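# Lay towel flat, long sides pointing forward, basket undisturbed

## Task

Spread the towel out flat on the table as a single layer. Its long edges must run straight out from the robot toward the table's far side. It must stay at least one finger's width inside the table edges, at least two finger widths from the basket's rim, and more than a hand's width from either arm's column. The basket must stay upright with its entire base on the table, no more than about three finger widths from its starting spot, and turned roughly as it was. At the end both grippers must have released everything and moved away. The result only counts if it stays that way with the robot not holding anything.

## Robot and tools

ROBOT AND FRAMES
Two arms, left_arm and right_arm. Each has a parallel gripper and a wrist camera. All positions use one scene frame with its origin on the tabletop midway between the arms. +x points out across the table, away from the robot, +z points up, and left_arm sits on the +y side. The names left and right do not match the sides of any image.
Base roots: left_arm at (+0.041, +0.375, 0) m, quat_wxyz (+0.998, 0, 0, -0.061); right_arm at (-0.046, -0.227, 0) m, quat_wxyz (+0.996, 0, 0, +0.085).
In each gripper's own frame the fingers extend along +z and close along y. The reported end_effector_position is the pinch point between the pads, about 1 cm short of the fingertips.
Joint ranges (rad): waist -2.618 to 3.054, shoulder 0 to 3.142, elbow 0 to 3.142, wrist pitch and wrist yaw -1.571 to 1.571, wrist roll -2.094 to 2.094. An elbow cannot straighten fully.

THE 14-NUMBER ROW
Both motion tools use the same row of 14 numbers, each between -1 and 1, always for both arms. The first 7 are left_arm: dx, dy, dz, rx, ry, rz, opening. The last 7 are the same for right_arm. dx to rz are an offset from the gripper's current measured pose, not a pose. They are expressed in that gripper's own axes, not the scene frame. 1.0 equals 0.6 m of travel or 180 degrees of turn. rx, ry, rz form a single rotation vector. Opening is absolute, not an offset: +1 is fully open (0.094 m) and -1 is closed. To leave an arm where it is, give it zero offsets and its current opening.

TOOLS
execute_actions(actions): a list of actions that run in order. An empty list just returns state and images. Each action is a table of up to 15 rows, and each row lasts one control step of 1/30 s. An action always lasts 15 steps (0.5 s); if it has fewer rows, the last row repeats. Every row in an action is an offset from the gripper pose at that action's start, so rows do not add up. The first action of a call starts from the last pose reported in this scene.
move(target, speed, blocking): drives each gripper in a straight line to the pose given by target, one 14-number row. Its offsets are taken from the most recent reported pose. speed is the top path speed in m/s, from 0.002 to 0.5, default 0.25, and turning is capped at twice that value in rad/s. Both paths finish together and last 0.5 to 10 s; a longer path is cut off at 10 s. The paths do not avoid obstacles or the other arm. A gripper can lag, stray, or overshoot the speed, mostly near full reach. Faster contact hits harder, and a target set deeper past the contact presses harder. The opening is sent when the move starts. With blocking=false you get a result after 0.5 s while the arm keeps going. You then must call wait or stop before sending new rows or moves.
wait(seconds): 0 to 10 s. Arms hold their last command and a running move carries on. It returns early if the move finishes.
stop(): brakes a running move, which needs some distance. The fingers keep moving.
zoom_image(camera, region): a closer view of the latest image from cam_head_left, cam_head_right, cam_high, cam_left_wrist or cam_right_wrist. region is [x0, y0, x1, y1] in pixels with (0,0) at the top left, at most 504 by 504.
read_manual(section): only "licences", the URDF licence text.
finished_scene(scene): ends scene 1 or 2 permanently after the last command has been held. The result reports success.

CONTROLLER BEHAVIOUR
On each step the commanded pose is limited to 70 mm and 16 degrees from the measured pose. After that, damped IK follows it, and position wins over orientation. A distant target can take several actions, because an arm stops at its last clipped pose. Arms usually end a centimetre or more short, mostly low. Repeated zero offsets can let an arm sag. To hold an arm steady, send the correction back to the wanted pose in the first call of a reply, then zeros. The simulation keeps running while you think.

RESULTS
The state line gives each gripper's position (m) and quat_wxyz in the scene frame. It is less accurate at long reach. Hand target lines show the pose the controller is currently aiming at. grip_measured is the measured finger opening on the command scale. The last Joint positions value is the opening in metres. Each gripper may read up to about 1 mm off. Step readings list positions at some steps, and HELD marks a step where that arm was held back. A pose unreachable line means a clearance check altered or blocked that arm's command. A move: line gives the outcome (done, off_target, moving, held, fault), the active limits, and each gripper's distance to its target. limits=paced means the command was clipped. limits=held means steps were blocked and the arm may then jump fast. If only one arm is named, the other has finished. Images come in the order cam_head_left, cam_head_right, cam_high, cam_left_wrist, cam_right_wrist, each 504x504. Pinhole-plus-radial calibrations (K, D, T_world_to_cam) are provided and may be off by a few degrees and millimetres.

GRIPPING AND CAUTIONS
To hold something, command an opening below grip_measured: about 0.03 below grips firmly, less grips gently. Pad force is roughly 50 to 62 N and lower on very thin items such as cloth. Held items may get a short external tug. Never let anything leave the table. Do not let the arms strike or press on each other. Avoid drops, slams and hard pushes into the table or basket. Heat warnings: MOTOR HOT at 75 °C. At 90 °C that arm stops for 10 s. At 100 °C the arm goes limp and falls. FAULT lines report these stops. Finish with the grippers open and lifted away from the towel.

Each tool is called as name(argument=value, ...) on one line, values as JSON.

## Session

execute_actions(actions=[])

Scene clock: 0.00 s.
left_arm: end_effector_position=(+0.2258, +0.0800, +0.3309) grip_measured=+1.000 end_effector_quat_wxyz=(+0.416, +0.655, +0.393, +0.493) | right_arm: end_effector_position=(+0.5725, -0.2925, +0.2265) grip_measured=+1.000 end_effector_quat_wxyz=(+0.458, +0.060, +0.884, +0.075)
Joint positions: left_arm=[-1.409  1.353  1.231 -0.584 -1.31   1.212  0.094] | right_arm=[-0.34   2.186  2.083 -0.519 -0.217  0.078  0.094]
Joint velocities: left_arm=[-0.032  0.002  0.007  0.066 -0.022 -0.022  0.   ] | right_arm=[ 0.002 -0.002  0.002 -0.022 -0.007  0.007  0.   ]
Motor temperatures (°C, as the motors report them): left_arm=[27 27 28 28 28 26] | right_arm=[25 27 27 27 25 26]
Hand target (left_arm): +0.226, +0.083, +0.336; +0.420, +0.650, +0.397, +0.494
Hand target (right_arm): +0.574, -0.292, +0.239; +0.471, +0.056, +0.877, +0.075

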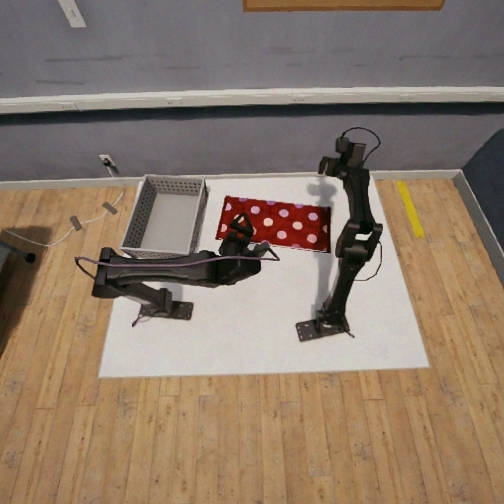

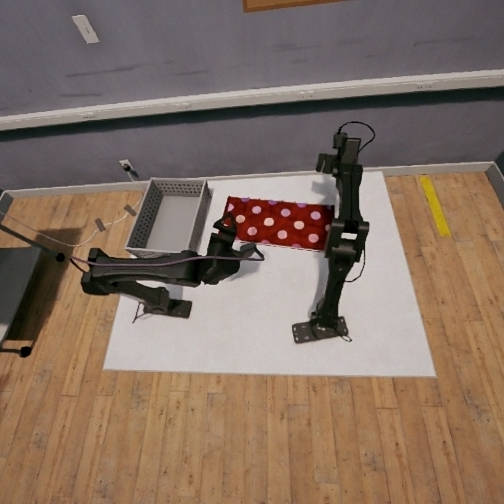

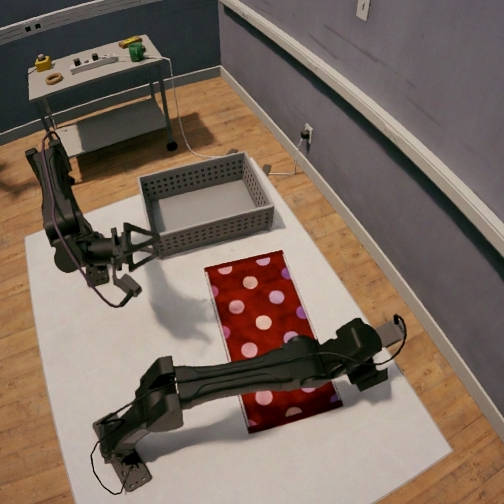

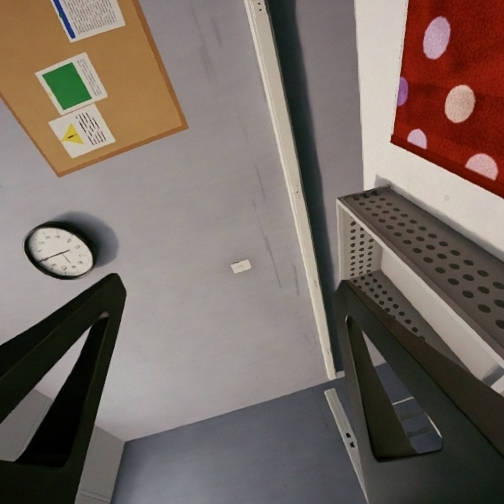

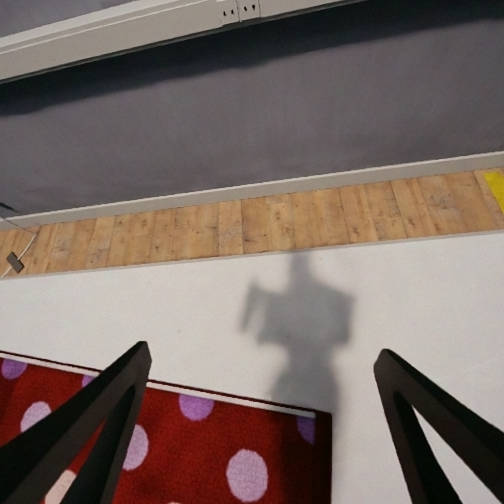

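zoom_image(camera="cam_high", region=[170,220,400,450])

zoom_image(camera="cam_head_left", region=[190,160,370,280])

Region (170, 220, 400, 450) of cam_high's 504x504 image, scaled by 2.191, with more detail than that image has.

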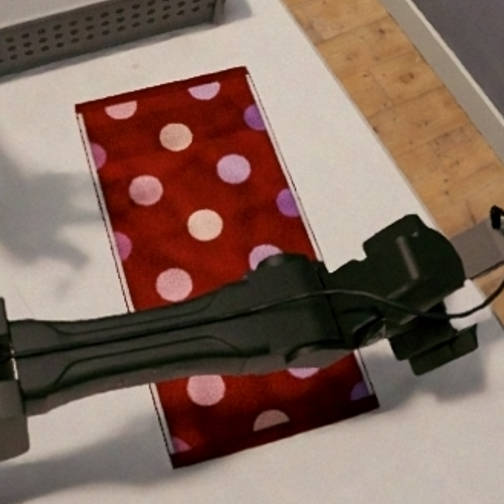

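Region (190, 160, 370, 280) of cam_head_left's 504x504 image, scaled by 2.800, with more detail than that image has.

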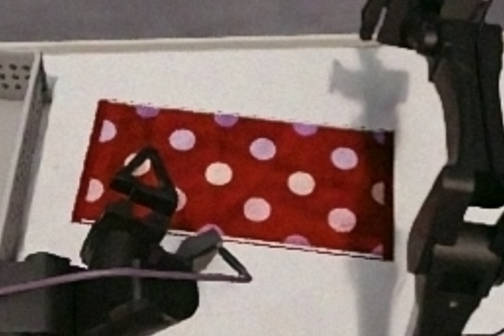

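move(target=[0.085,-0.178,0.463,0.449,-0.038,-0.129,0.2,0.387,0.2,-0.245,0.05,0.303,-0.04,0.2])

Scene clock: 4.17 s.
left_arm: end_effector_position=(+0.4939, +0.1159, +0.2022) grip_measured=+0.202 end_effector_quat_wxyz=(+0.181, +0.699, +0.690, +0.060) | right_arm: end_effector_position=(+0.3299, -0.1427, +0.1454) grip_measured=+0.202 end_effector_quat_wxyz=(-0.000, +0.003, +1.000, +0.011)
Joint positions: left_arm=[-0.405  2.443  2.812 -1.558 -0.021  1.059  0.056] | right_arm=[ 0.037  2.022  1.931 -1.476 -0.021  0.215  0.056]
Joint velocities: left_arm=[ 0.012  0.002  0.002  0.066  0.022 -0.007 -0.001] | right_arm=[-0.017 -0.007 -0.007 -0.037 -0.022 -0.022 -0.001]
Motor temperatures (°C, as the motors report them): left_arm=[27 28 28 28 28 26] | right_arm=[25 29 27 27 25 26]
Hand target (left_arm): +0.492, +0.118, +0.204; +0.180, +0.698, +0.691, +0.052
Hand target (right_arm): +0.325, -0.142, +0.148; -0.001, +0.003, +1.000, +0.008
Off the commanded pose (left_arm): 0.005 m, 22 deg; orientation clipped at the last step of the last action.
Off the commanded pose (right_arm): 0.007 m, 1 deg.
joint sent to its limit (left arm) — the command would take joint 4 (wrist pitch) past its lower limit, so that joint was sent only as far as its limit.
move: off_target (left_arm); limits=paced
camera_calibration (this result's frames):
cam_left_wrist: T_world_to_cam=[[-0.955002, -0.0743334, -0.287133, 0.530636], [-0.222278, 0.820328, 0.526929, -0.0727576], [0.196375, 0.567041, -0.799938, 0.0981534], [0, 0, 0, 1]] pos_world=[0.471312, 0.0434721, 0.269218]
cam_right_wrist: T_world_to_cam=[[0.058809, -0.997918, -0.0264731, -0.155769], [-0.858245, -0.0640867, 0.509223, 0.251324], [-0.509859, -0.00722643, -0.860228, 0.384642], [0, 0, 0, 1]] pos_world=[0.420972, -0.136559, 0.198776]

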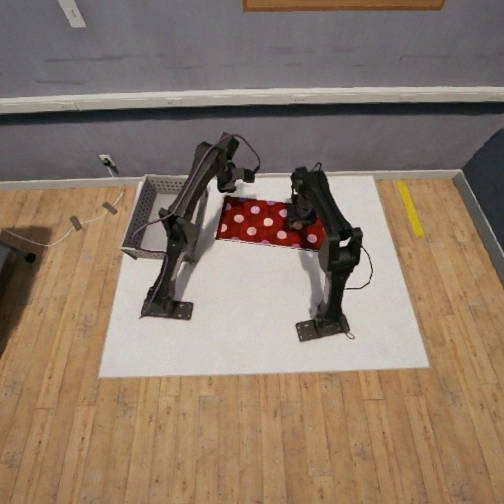

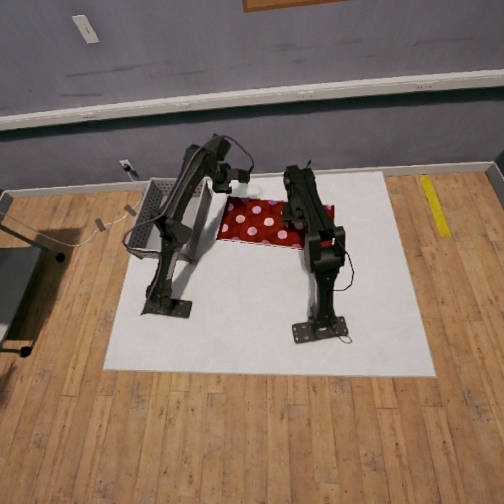

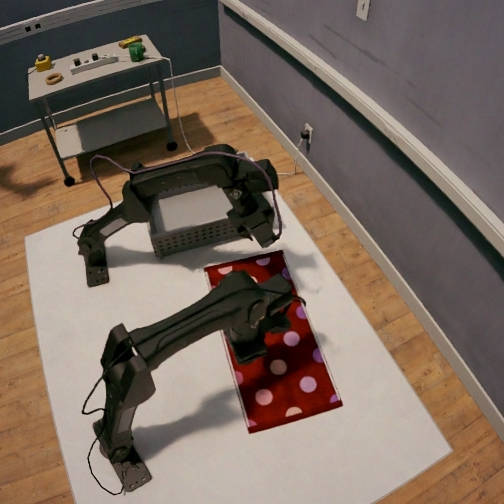

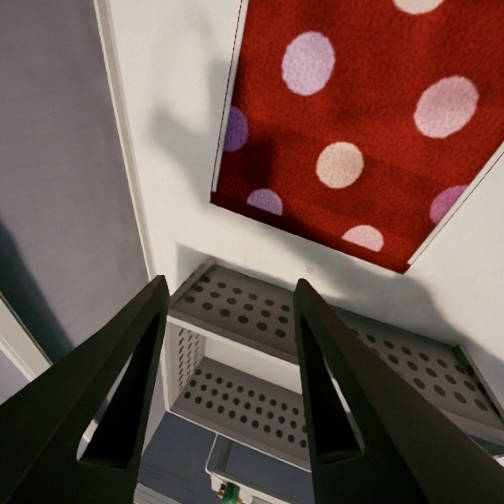

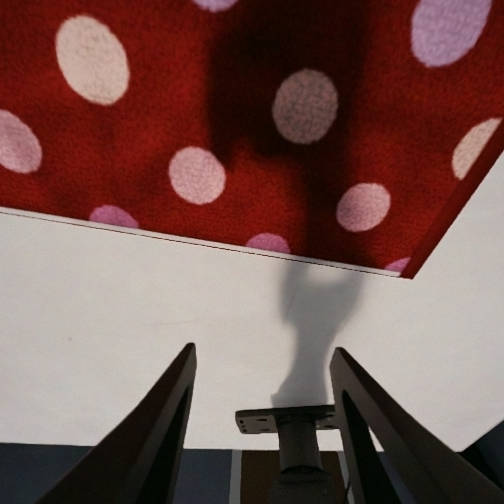

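move(target=[0.063,-0.207,0.207,0.109,0.055,0.04,1,-0.033,-0.28,0.175,0,0,0.54,1], speed=0.3)

move(target=[0,0,0.06,0,0,0,1,0,0,0.06,0,0,0,1], speed=0.04)

Scene clock: 7.87 s.
left_arm: end_effector_position=(+0.4223, +0.1308, +0.0511) grip_measured=+1.000 end_effector_quat_wxyz=(+0.003, +0.749, +0.663, +0.012) | right_arm: end_effector_position=(+0.3505, -0.3087, +0.0432) grip_measured=+1.000 end_effector_quat_wxyz=(-0.002, +0.746, +0.665, +0.011)
Joint positions: left_arm=[-0.457  2.31   2.014 -1.262 -0.021  1.114  0.094] | right_arm=[-0.386  2.113  1.661 -1.11  -0.021  1.471  0.094]
Joint velocities: left_arm=[-0.022  0.017 -0.027  0.037  0.037  0.007  0.   ] | right_arm=[-0.007 -0.007 -0.007 -0.007 -0.022  0.037  0.   ]
Motor temperatures (°C, as the motors report them): left_arm=[27 29 28 28 28 26] | right_arm=[25 29 27 27 25 26]
Hand target (left_arm): +0.420, +0.129, +0.040; -0.004, +0.753, +0.657, +0.011
Hand target (right_arm): +0.347, -0.313, +0.039; -0.002, +0.752, +0.659, +0.004
Off the commanded pose (left_arm): 0.012 m, 1 deg.
Off the commanded pose (right_arm): 0.007 m, 1 deg.
move: off_target (left_arm)
camera_calibration (this result's frames):
cam_left_wrist: T_world_to_cam=[[-0.998244, 0.0566968, 0.0171479, 0.40559], [0.0520388, 0.701162, 0.7111, -0.130901], [0.0282937, 0.710744, -0.702881, 0.0301559], [0, 0, 0, 1]] pos_world=[0.410837, 0.0473543, 0.107325]
cam_right_wrist: T_world_to_cam=[[-0.998624, 0.0493671, -0.017675, 0.368254], [0.0326934, 0.849734, 0.526196, 0.279462], [0.0409958, 0.524895, -0.850179, 0.276778], [0, 0, 0, 1]] pos_world=[0.347264, -0.400927, 0.0947679]

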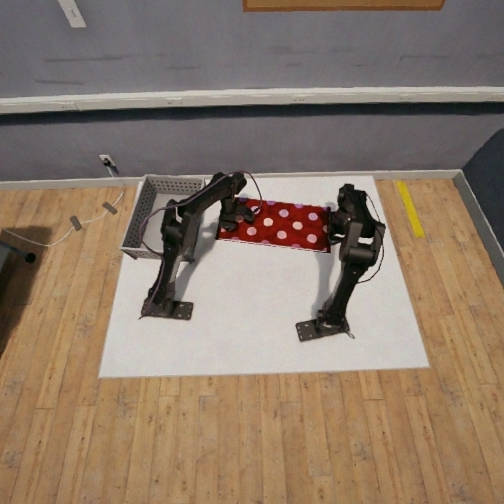

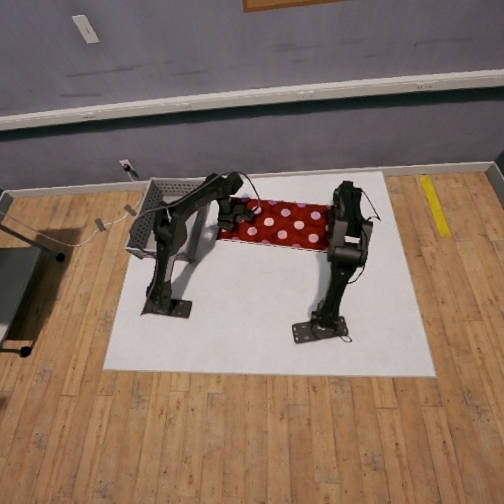

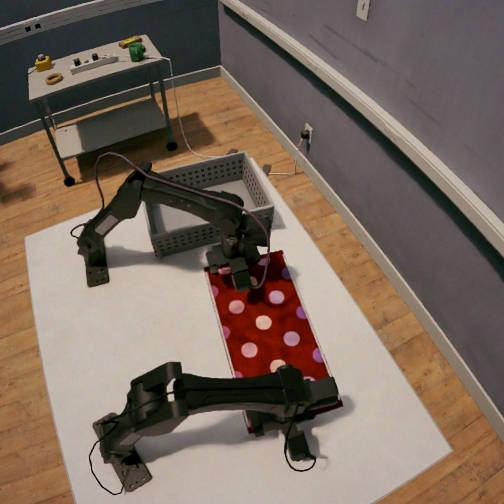

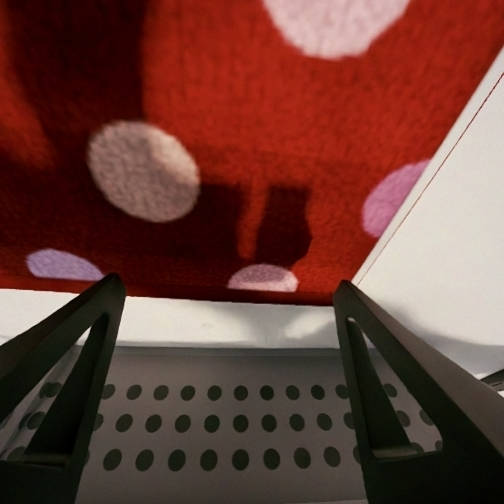

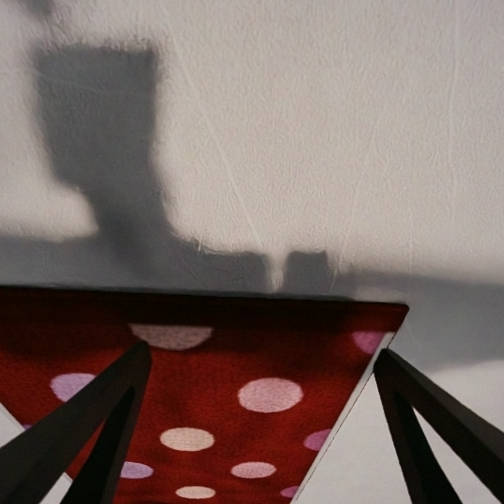

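Scene clock: 9.13 s.
left_arm: end_effector_position=(+0.4224, +0.1307, +0.0237) grip_measured=+1.000 end_effector_quat_wxyz=(+0.005, +0.749, +0.663, +0.012) | right_arm: end_effector_position=(+0.3508, -0.3079, +0.0195) grip_measured=+1.000 end_effector_quat_wxyz=(-0.003, +0.746, +0.665, +0.013)
Joint positions: left_arm=[-0.457  2.321  1.922 -1.157 -0.021  1.114  0.094] | right_arm=[-0.386  2.136  1.599 -1.023 -0.025  1.471  0.094]
Joint velocities: left_arm=[-0.002 -0.012 -0.002  0.007  0.007 -0.022  0.   ] | right_arm=[-0.002  0.007 -0.007  0.007 -0.007 -0.051  0.   ]
Motor temperatures (°C, as the motors report them): left_arm=[27 29 28 28 28 26] | right_arm=[25 29 27 27 25 26]
Hand target (left_arm): +0.423, +0.131, +0.015; +0.003, +0.749, +0.663, +0.012
Hand target (right_arm): +0.350, -0.308, +0.007; -0.003, +0.746, +0.665, +0.011
Off the commanded pose (left_arm): 0.009 m, 0 deg.
Off the commanded pose (right_arm): 0.012 m, 0 deg.
move: off_target (right_arm)
camera_calibration (this result's frames):
cam_left_wrist: T_world_to_cam=[[-0.998285, 0.0567232, 0.0145041, 0.406209], [0.0502245, 0.70235, 0.710058, -0.110729], [0.0300898, 0.709568, -0.703994, 0.0103251], [0, 0, 0, 1]] pos_world=[0.410763, 0.047403, 0.0800014]
cam_right_wrist: T_world_to_cam=[[-0.998573, 0.0493992, -0.0203095, 0.36808], [0.031156, 0.847589, 0.529737, 0.291078], [0.0433827, 0.528348, -0.847919, 0.256376], [0, 0, 0, 1]] pos_world=[0.347363, -0.400354, 0.0706668]

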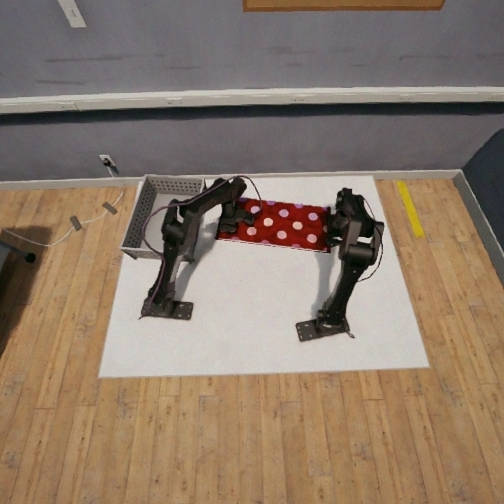

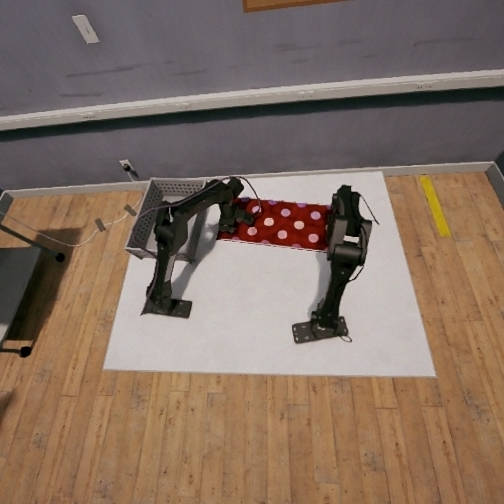

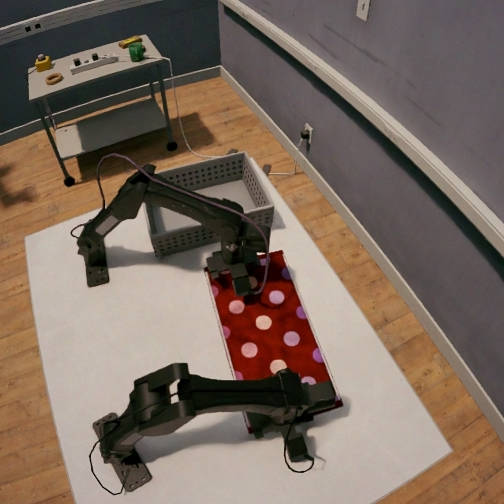

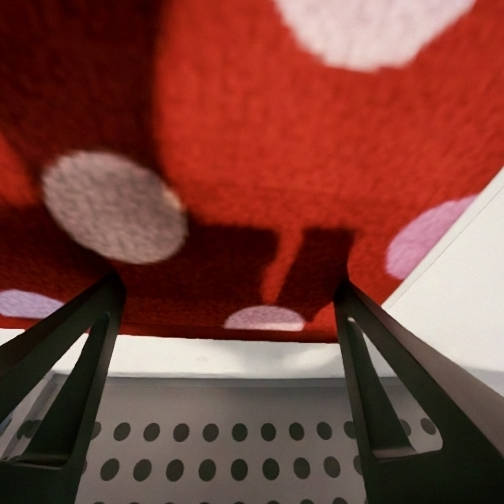

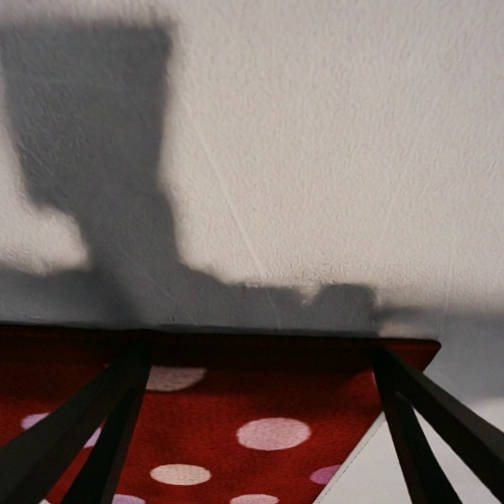

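execute_actions(actions=[[[0,0,0.03,0,0,0,1,0,0,0.025,0,0,0,1]],[[0,-0.05,0.03,0,0,-0.025,1,0,0,0.025,0,0,-0.025,1]],[[0,-0.05,0.03,0,0,-0.025,1,0,0,0.025,0,0,-0.025,1]],[[0,-0.05,0.03,0,0,-0.025,1,0,0,0.025,0,0,-0.025,1]],[[0,-0.05,0.03,0,0,-0.025,1,0,0,0.025,0,0,-0.025,1]]])

Scene clock: 11.80 s.
left_arm: end_effector_position=(+0.3832, +0.1474, +0.0302) grip_measured=+1.000 end_effector_quat_wxyz=(+0.098, +0.627, +0.768, +0.084) | right_arm: end_effector_position=(+0.3537, -0.3171, +0.0190) grip_measured=+1.000 end_effector_quat_wxyz=(+0.019, +0.660, +0.751, -0.002)
Joint positions: left_arm=[-0.536  1.979  1.376 -0.766 -0.163  0.726  0.094] | right_arm=[-0.386  2.136  1.596 -1.     0.022  1.228  0.094]
Joint velocities: left_arm=[ 0.002 -0.007  0.002  0.051  0.022 -0.051  0.   ] | right_arm=[ 0.002 -0.002 -0.007 -0.007 -0.037  0.007  0.   ]
Motor temperatures (°C, as the motors report them): left_arm=[27 30 28 28 28 26] | right_arm=[25 29 27 27 25 26]
Hand target (left_arm): +0.361, +0.142, +0.006; +0.071, +0.631, +0.770, +0.057
Hand target (right_arm): +0.353, -0.315, +0.004; +0.013, +0.654, +0.757, +0.002
Off the commanded pose (left_arm): 0.035 m, 4 deg.
Off the commanded pose (right_arm): 0.015 m, 1 deg.
Step readings (end_effector_position; steps 1 to 15: 1st action; 16 to 30: 2nd action; 31 to 45: 3rd action; 46 to 60: 4th action; 61 to 75: 5th action):
0: left_arm (+0.4224, +0.1307, +0.0237) | right_arm (+0.3508, -0.3079, +0.0195)
1: left_arm (+0.4221, +0.1309, +0.0224) | right_arm (+0.3510, -0.3079, +0.0195)
2: left_arm (+0.4220, +0.1310, +0.0216) | right_arm (+0.3511, -0.3078, +0.0195)
4: left_arm (+0.4221, +0.1309, +0.0216) | right_arm (+0.3511, -0.3078, +0.0195)
8: left_arm (+0.4221, +0.1309, +0.0216) | right_arm (+0.3511, -0.3078, +0.0195)
15: left_arm (+0.4221, +0.1309, +0.0216) | right_arm (+0.3511, -0.3078, +0.0195)
16: left_arm (+0.4198, +0.1318, +0.0211) | right_arm (+0.3511, -0.3079, +0.0195)
17: left_arm (+0.4154, +0.1342, +0.0225) | right_arm (+0.3512, -0.3081, +0.0195)
19: left_arm (+0.4051, +0.1377, +0.0211) | right_arm (+0.3513, -0.3086, +0.0195)
23: left_arm (+0.4056, +0.1370, +0.0227) | right_arm (+0.3515, -0.3093, +0.0195)
30: left_arm (+0.4058, +0.1374, +0.0230) | right_arm (+0.3516, -0.3097, +0.0195)
31: left_arm (+0.4042, +0.1384, +0.0225) | right_arm (+0.3515, -0.3100, +0.0195)
32: left_arm (+0.4009, +0.1403, +0.0239) | right_arm (+0.3517, -0.3105, +0.0195)
34: left_arm (+0.3939, +0.1416, +0.0230) | right_arm (+0.3523, -0.3109, +0.0195)
38: left_arm (+0.3944, +0.1410, +0.0248) | right_arm (+0.3525, -0.3114, +0.0195)
45: left_arm (+0.3944, +0.1416, +0.0247) | right_arm (+0.3525, -0.3117, +0.0189)
46: left_arm (+0.3932, +0.1422, +0.0243) | right_arm (+0.3525, -0.3122, +0.0189)
47: left_arm (+0.3909, +0.1437, +0.0257) | right_arm (+0.3527, -0.3126, +0.0189)
49: left_arm (+0.3867, +0.1436, +0.0256) | right_arm (+0.3528, -0.3133, +0.0189)
53: left_arm (+0.3869, +0.1438, +0.0271) | right_arm (+0.3529, -0.3140, +0.0189)
60: left_arm (+0.3870, +0.1444, +0.0272) | right_arm (+0.3530, -0.3144, +0.0189)
61: left_arm (+0.3864, +0.1449, +0.0270) | right_arm (+0.3529, -0.3148, +0.0189)
62: left_arm (+0.3849, +0.1461, +0.0284) | right_arm (+0.3532, -0.3153, +0.0189)
64: left_arm (+0.3833, +0.1459, +0.0290) | right_arm (+0.3534, -0.3160, +0.0189)
68: left_arm (+0.3832, +0.1468, +0.0300) | right_arm (+0.3535, -0.3167, +0.0189)
75: end_effector_position above
camera_calibration (this result's frames):
cam_left_wrist: T_world_to_cam=[[-0.941284, -0.263551, -0.21101, 0.398249], [-0.336748, 0.688109, 0.642734, 0.0273349], [-0.0241956, 0.676053, -0.736456, 0.0309785], [0, 0, 0, 1]] pos_world=[0.38482, 0.0652065, 0.0892797]
cam_right_wrist: T_world_to_cam=[[-0.98102, -0.192243, -0.0253531, 0.288714], [-0.180474, 0.857398, 0.481973, 0.377951], [-0.0709185, 0.477401, -0.875819, 0.28544], [0, 0, 0, 1]] pos_world=[0.371688, -0.404821, 0.0751513]

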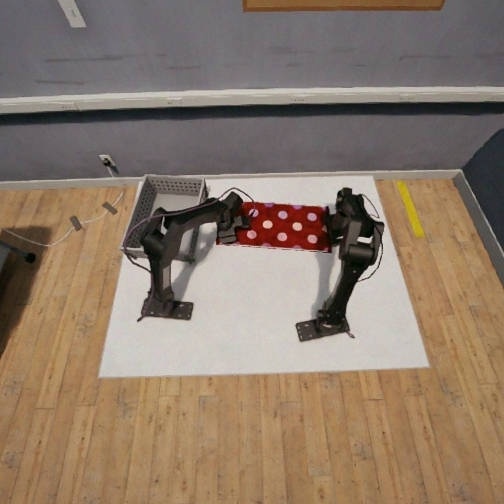

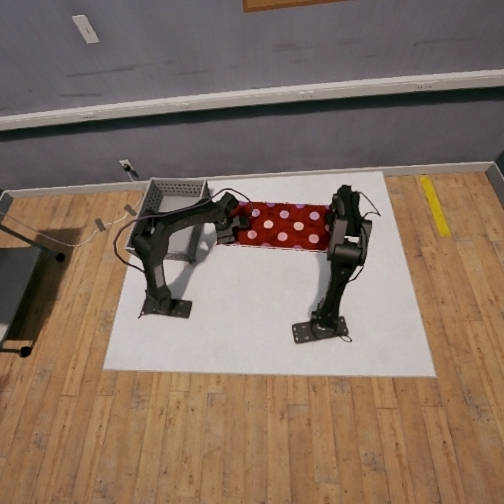

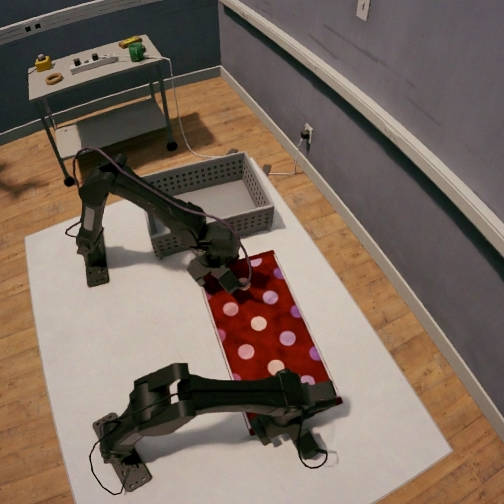

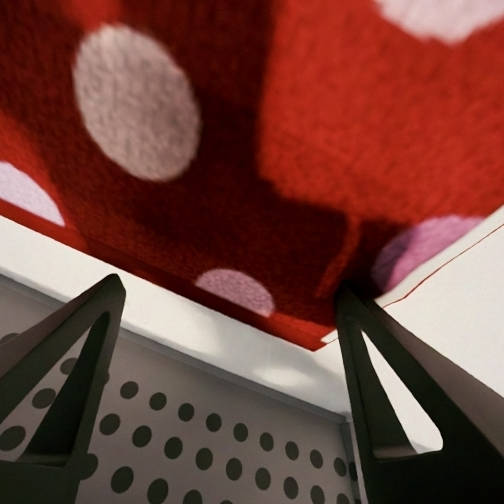

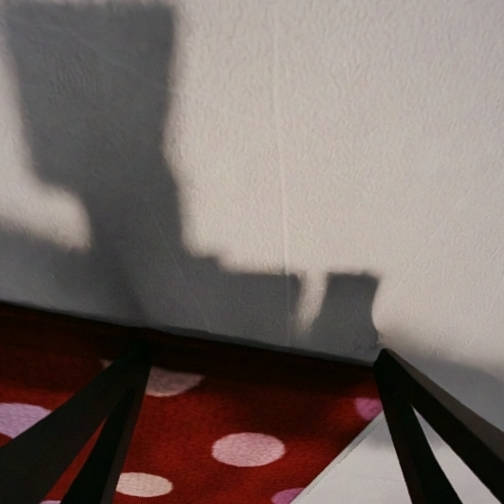

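move(target=[0,-0.253,-0.036,0.08,0.015,-0.07,1,0,0,-0.08,0,0,0,1], speed=0.06)

Scene clock: 15.07 s.
left_arm: end_effector_position=(+0.2598, +0.1049, +0.0204) grip_measured=+1.000 end_effector_quat_wxyz=(+0.053, +0.537, +0.842, -0.006) | right_arm: end_effector_position=(+0.3479, -0.3151, +0.0529) grip_measured=+1.000 end_effector_quat_wxyz=(+0.004, +0.660, +0.751, -0.008)
Joint positions: left_arm=[-0.782  1.849  1.18  -0.798 -0.024  0.232  0.094] | right_arm=[-0.386  2.11   1.695 -1.156  0.018  1.227  0.094]
Joint velocities: left_arm=[-0.007  0.007 -0.012 -0.066  0.037 -0.037  0.   ] | right_arm=[ 0.002  0.002 -0.007 -0.081  0.007 -0.022  0.   ]
Motor temperatures (°C, as the motors report them): left_arm=[27 30 28 28 28 26] | right_arm=[25 30 28 27 25 26]
Hand target (left_arm): +0.236, +0.116, +0.013; +0.010, +0.544, +0.839, -0.009
Hand target (right_arm): +0.353, -0.315, +0.067; +0.019, +0.660, +0.751, -0.002
Off the commanded pose (left_arm): 0.029 m, 5 deg.
Off the commanded pose (right_arm): 0.015 m, 2 deg.
move: off_target (left_arm, right_arm)
camera_calibration (this result's frames):
cam_left_wrist: T_world_to_cam=[[-0.878323, -0.478062, -0.00218672, 0.270678], [-0.372423, 0.681354, 0.630125, 0.0314915], [-0.299749, 0.554268, -0.776491, 0.134688], [0, 0, 0, 1]] pos_world=[0.289844, 0.0332908, 0.0853325]
cam_right_wrist: T_world_to_cam=[[-0.981138, -0.193302, 0.00170715, 0.282517], [-0.166981, 0.851926, 0.496325, 0.351598], [-0.0973951, 0.486678, -0.868135, 0.325536], [0, 0, 0, 1]] pos_world=[0.367604, -0.403355, 0.10762]

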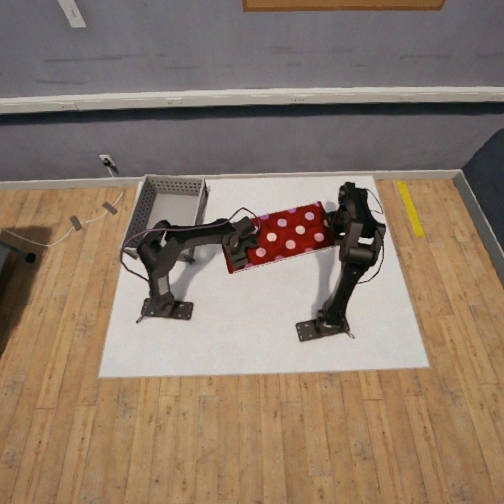

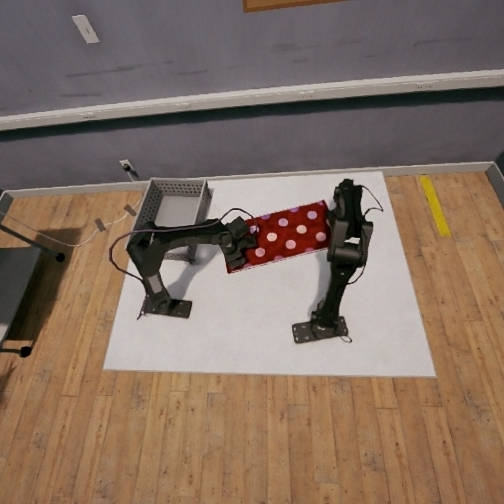

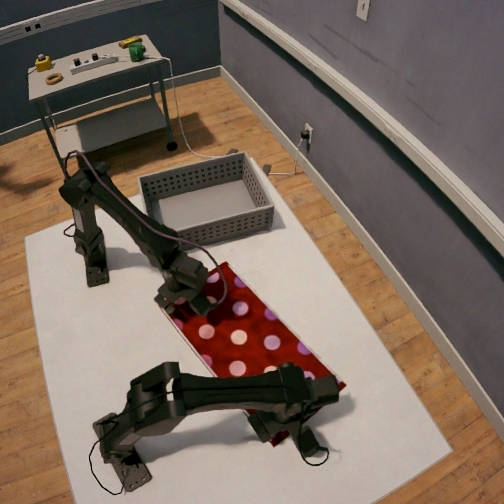

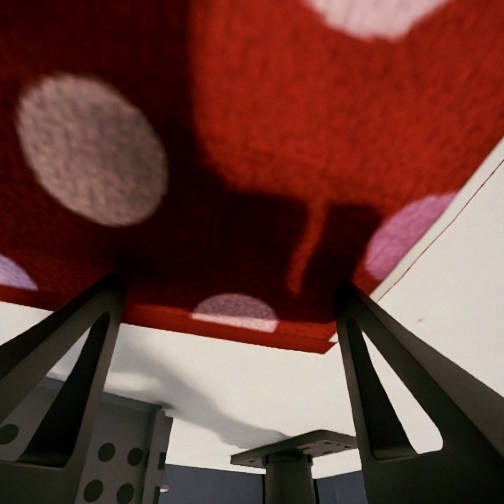

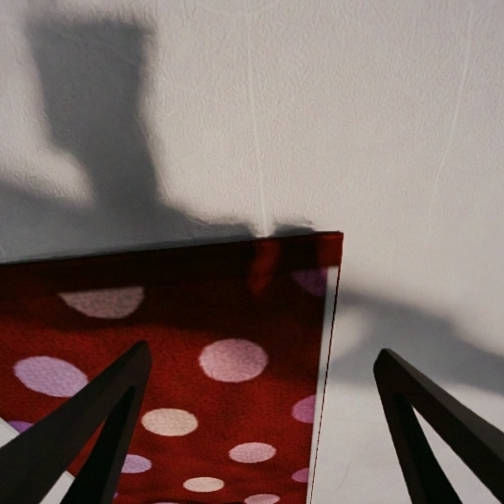

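move(target=[-0.022,-0.287,0,0.02,0.028,-0.17,1,-0.1,0,-0.1,0,0,-0.25,-1], speed=0.06)

Scene clock: 22.07 s.
left_arm: end_effector_position=(+0.1247, +0.0229, +0.0203) grip_measured=+1.000 end_effector_quat_wxyz=(+0.023, +0.298, +0.954, -0.020) | right_arm: end_effector_position=(+0.3547, -0.3664, +0.1087) grip_measured=-0.985 end_effector_quat_wxyz=(-0.006, +0.321, +0.947, -0.007)
Joint positions: left_arm=[-1.227  1.937  1.303 -0.879 -0.021 -0.745  0.094] | right_arm=[-0.502  2.205  2.068 -1.445  0.014  0.322  0.001]
Joint velocities: left_arm=[-0.017  0.007  0.017  0.007 -0.066 -0.051  0.   ] | right_arm=[-0.002 -0.022 -0.012 -0.095 -0.007 -0.081 -0.001]
Motor temperatures (°C, as the motors report them): left_arm=[27 30 29 28 28 26] | right_arm=[25 31 28 27 25 26]
Hand target (left_arm): +0.111, +0.020, +0.015; -0.004, +0.297, +0.955, -0.023
Hand target (right_arm): +0.356, -0.374, +0.114; +0.002, +0.322, +0.947, -0.011
Off the commanded pose (left_arm): 0.017 m, 3 deg.
Off the commanded pose (right_arm): 0.009 m, 1 deg.
move: off_target (left_arm)
camera_calibration (this result's frames):
cam_left_wrist: T_world_to_cam=[[-0.514979, -0.854681, 0.0657062, 0.0748189], [-0.618834, 0.423723, 0.66144, 0.073166], [-0.593162, 0.299967, -0.747114, 0.18134], [0, 0, 0, 1]] pos_world=[0.191372, -0.021452, 0.082171]
cam_right_wrist: T_world_to_cam=[[-0.554409, -0.832175, 0.0107287, -0.107271], [-0.709374, 0.47926, 0.516815, 0.422387], [-0.435223, 0.278916, -0.85603, 0.441961], [0, 0, 0, 1]] pos_world=[0.432509, -0.414972, 0.161187]

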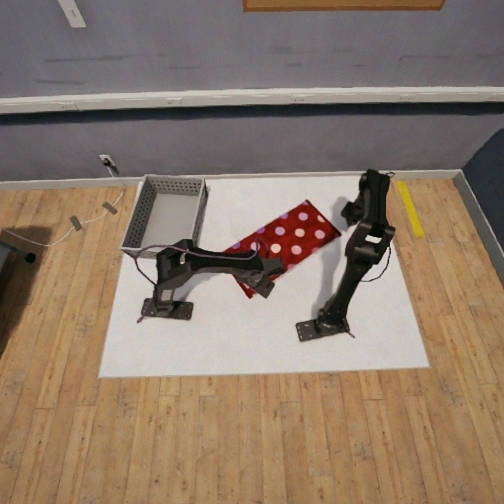

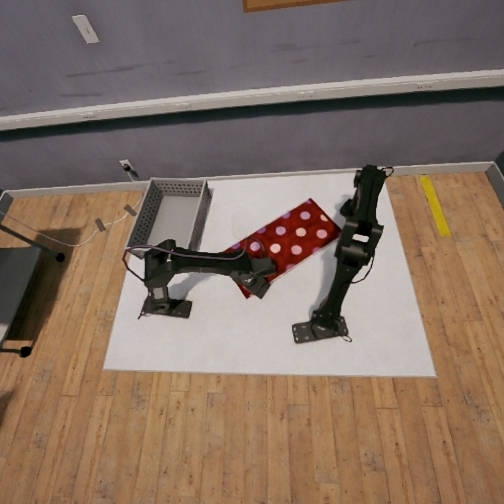

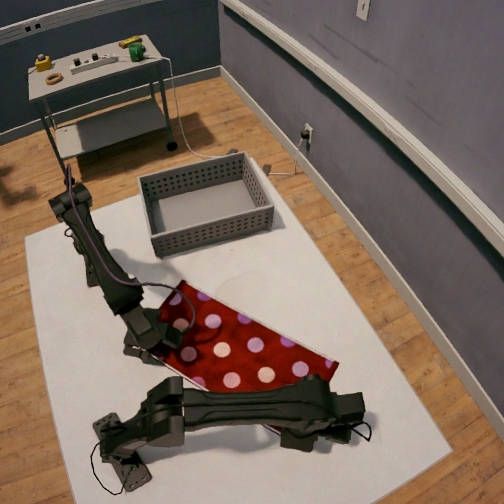

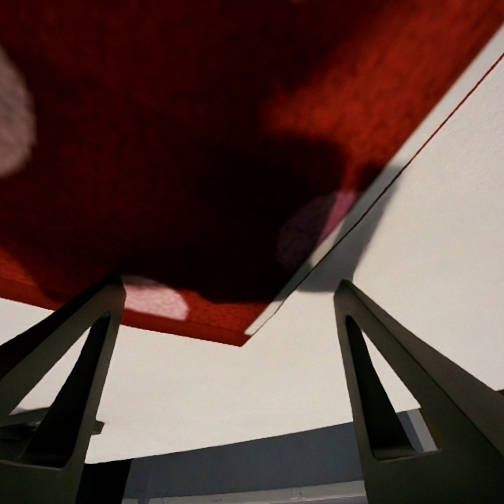

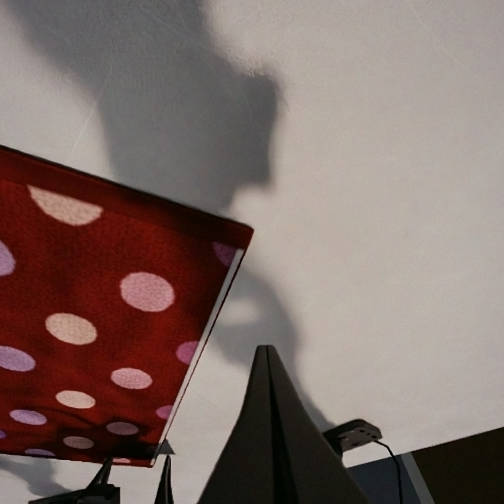

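move(target=[0.03,0.04,-0.2,0,0,0,1,0.088,0.238,0.12,0.045,-0.14,-0.2,-1], speed=0.2)

move(target=[0.2,0.12,0.05,0,0,0,1,0.02,0,0.045,0,0,0,-1], speed=0.12)

Scene clock: 24.77 s.
left_arm: end_effector_position=(+0.1170, +0.0599, +0.1248) grip_measured=+1.000 end_effector_quat_wxyz=(+0.019, +0.299, +0.954, -0.008) | right_arm: end_effector_position=(+0.3949, -0.2187, +0.0288) grip_measured=-0.985 end_effector_quat_wxyz=(+0.158, +0.006, +0.979, -0.127)
Joint positions: left_arm=[-1.227  1.737  1.473 -1.274 -0.024 -0.742  0.094] | right_arm=[-0.037  2.028  1.399 -0.653  0.294  0.102  0.001]
Joint velocities: left_arm=[-0.022 -0.012  0.007 -0.081 -0.007 -0.051  0.   ] | right_arm=[ 0.002 -0.022  0.002  0.051 -0.051 -0.051  0.001]
Motor temperatures (°C, as the motors report them): left_arm=[27 30 29 28 28 26] | right_arm=[25 31 28 27 25 26]
Hand target (left_arm): +0.119, +0.060, +0.138; +0.024, +0.298, +0.954, -0.020
Hand target (right_arm): +0.397, -0.219, +0.035; +0.171, +0.004, +0.976, -0.132
Off the commanded pose (left_arm): 0.014 m, 1 deg.
Off the commanded pose (right_arm): 0.007 m, 2 deg.
move: off_target (left_arm)
camera_calibration (this result's frames):
cam_left_wrist: T_world_to_cam=[[-0.517019, -0.854729, 0.0461434, 0.0982284], [-0.616327, 0.409137, 0.672865, -0.0172635], [-0.593997, 0.319445, -0.738325, 0.241615], [0, 0, 0, 1]] pos_world=[0.183664, 0.0138394, 0.185473]
cam_right_wrist: T_world_to_cam=[[0.0126759, -0.964821, 0.2626, -0.221415], [-0.975296, 0.0459927, 0.21606, 0.440393], [-0.220537, -0.258852, -0.940404, 0.149924], [0, 0, 0, 1]] pos_world=[0.465384, -0.195073, 0.103981]

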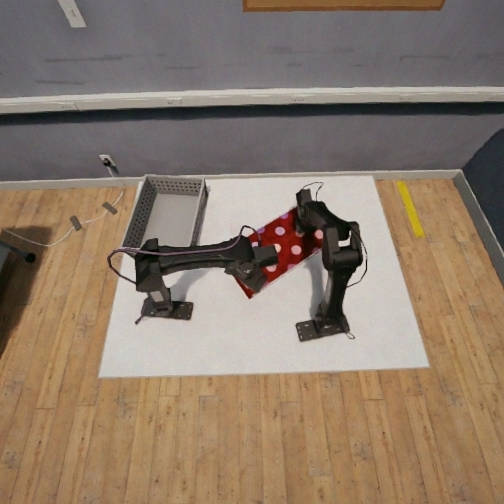

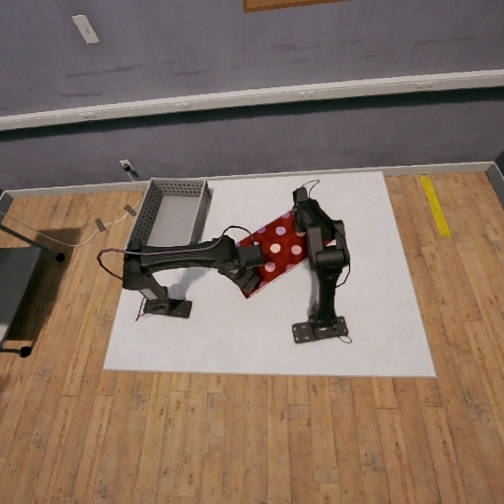

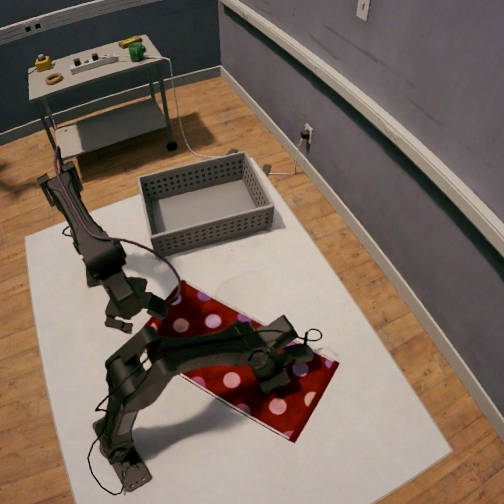

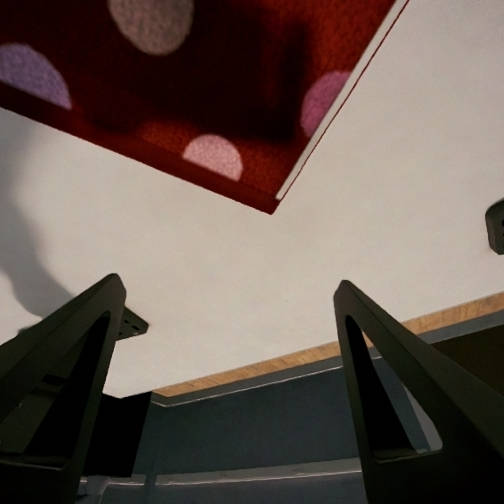

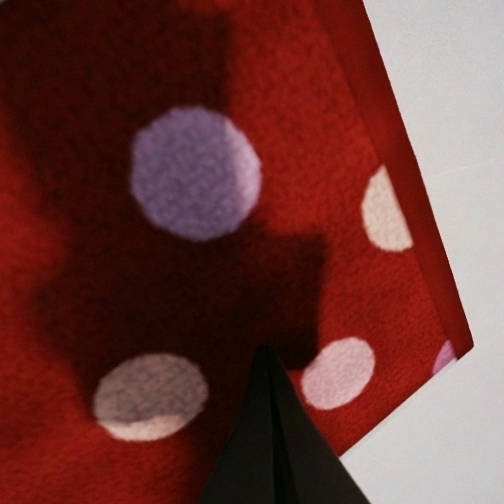

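Scene clock: 26.37 s.
left_arm: end_effector_position=(+0.0609, +0.1874, +0.0865) grip_measured=+1.000 end_effector_quat_wxyz=(+0.011, +0.299, +0.954, +0.004) | right_arm: end_effector_position=(+0.3944, -0.2198, +0.0199) grip_measured=-0.985 end_effector_quat_wxyz=(+0.166, +0.000, +0.977, -0.130)
Joint positions: left_arm=[-1.37   1.257  0.878 -1.191 -0.024 -0.885  0.094] | right_arm=[-0.037  2.028  1.353 -0.59   0.3    0.087  0.001]
Joint velocities: left_arm=[ 0.017  0.012  0.012  0.022  0.007 -0.051  0.   ] | right_arm=[ 0.002 -0.002 -0.002 -0.125 -0.007 -0.051 -0.   ]
Motor temperatures (°C, as the motors report them): left_arm=[27 30 29 28 28 26] | right_arm=[25 31 28 27 25 26]
Hand target (left_arm): +0.060, +0.186, +0.088; +0.018, +0.299, +0.954, -0.008
Hand target (right_arm): +0.391, -0.226, +0.001; +0.157, +0.006, +0.979, -0.128
Off the commanded pose (left_arm): 0.003 m, 2 deg.
Off the commanded pose (right_arm): 0.021 m, 1 deg.
move: off_target (right_arm)
camera_calibration (this result's frames):
cam_left_wrist: T_world_to_cam=[[-0.517144, -0.855529, 0.0251432, 0.181972], [-0.611567, 0.389908, 0.688446, -0.0762527], [-0.598789, 0.340649, -0.724852, 0.134409], [0, 0, 0, 1]] pos_world=[0.127955, 0.139628, 0.145347]
cam_right_wrist: T_world_to_cam=[[0.0202471, -0.962564, 0.270297, -0.222751], [-0.97886, 0.0359499, 0.201346, 0.441273], [-0.203526, -0.268659, -0.941488, 0.132347], [0, 0, 0, 1]] pos_world=[0.463391, -0.194719, 0.0959631]

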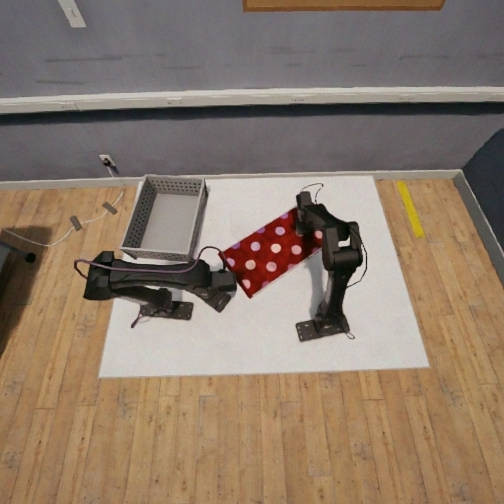

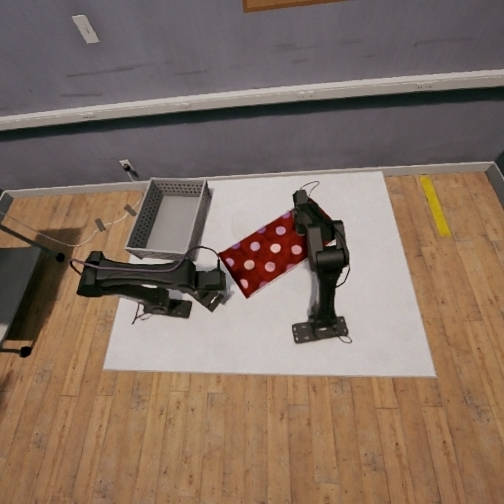

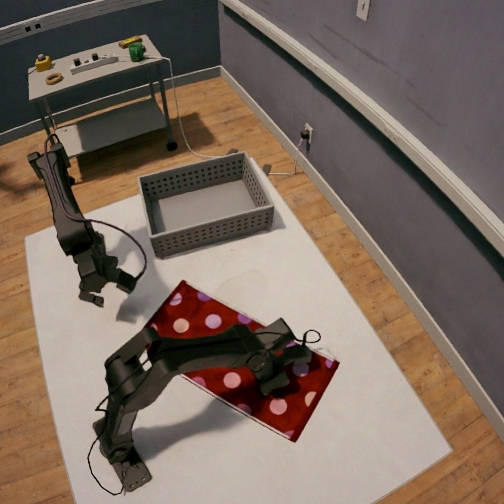

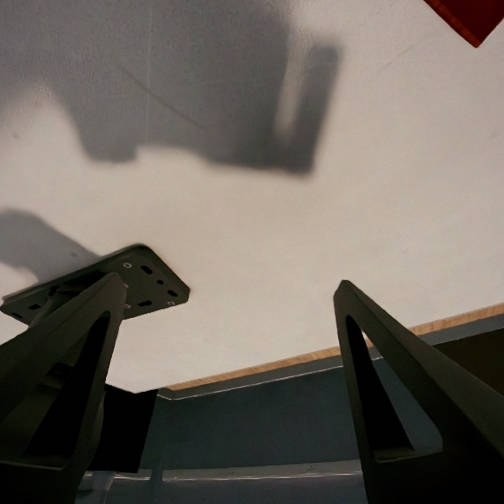

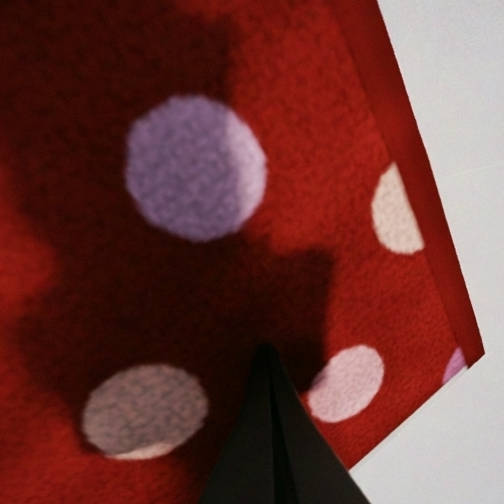

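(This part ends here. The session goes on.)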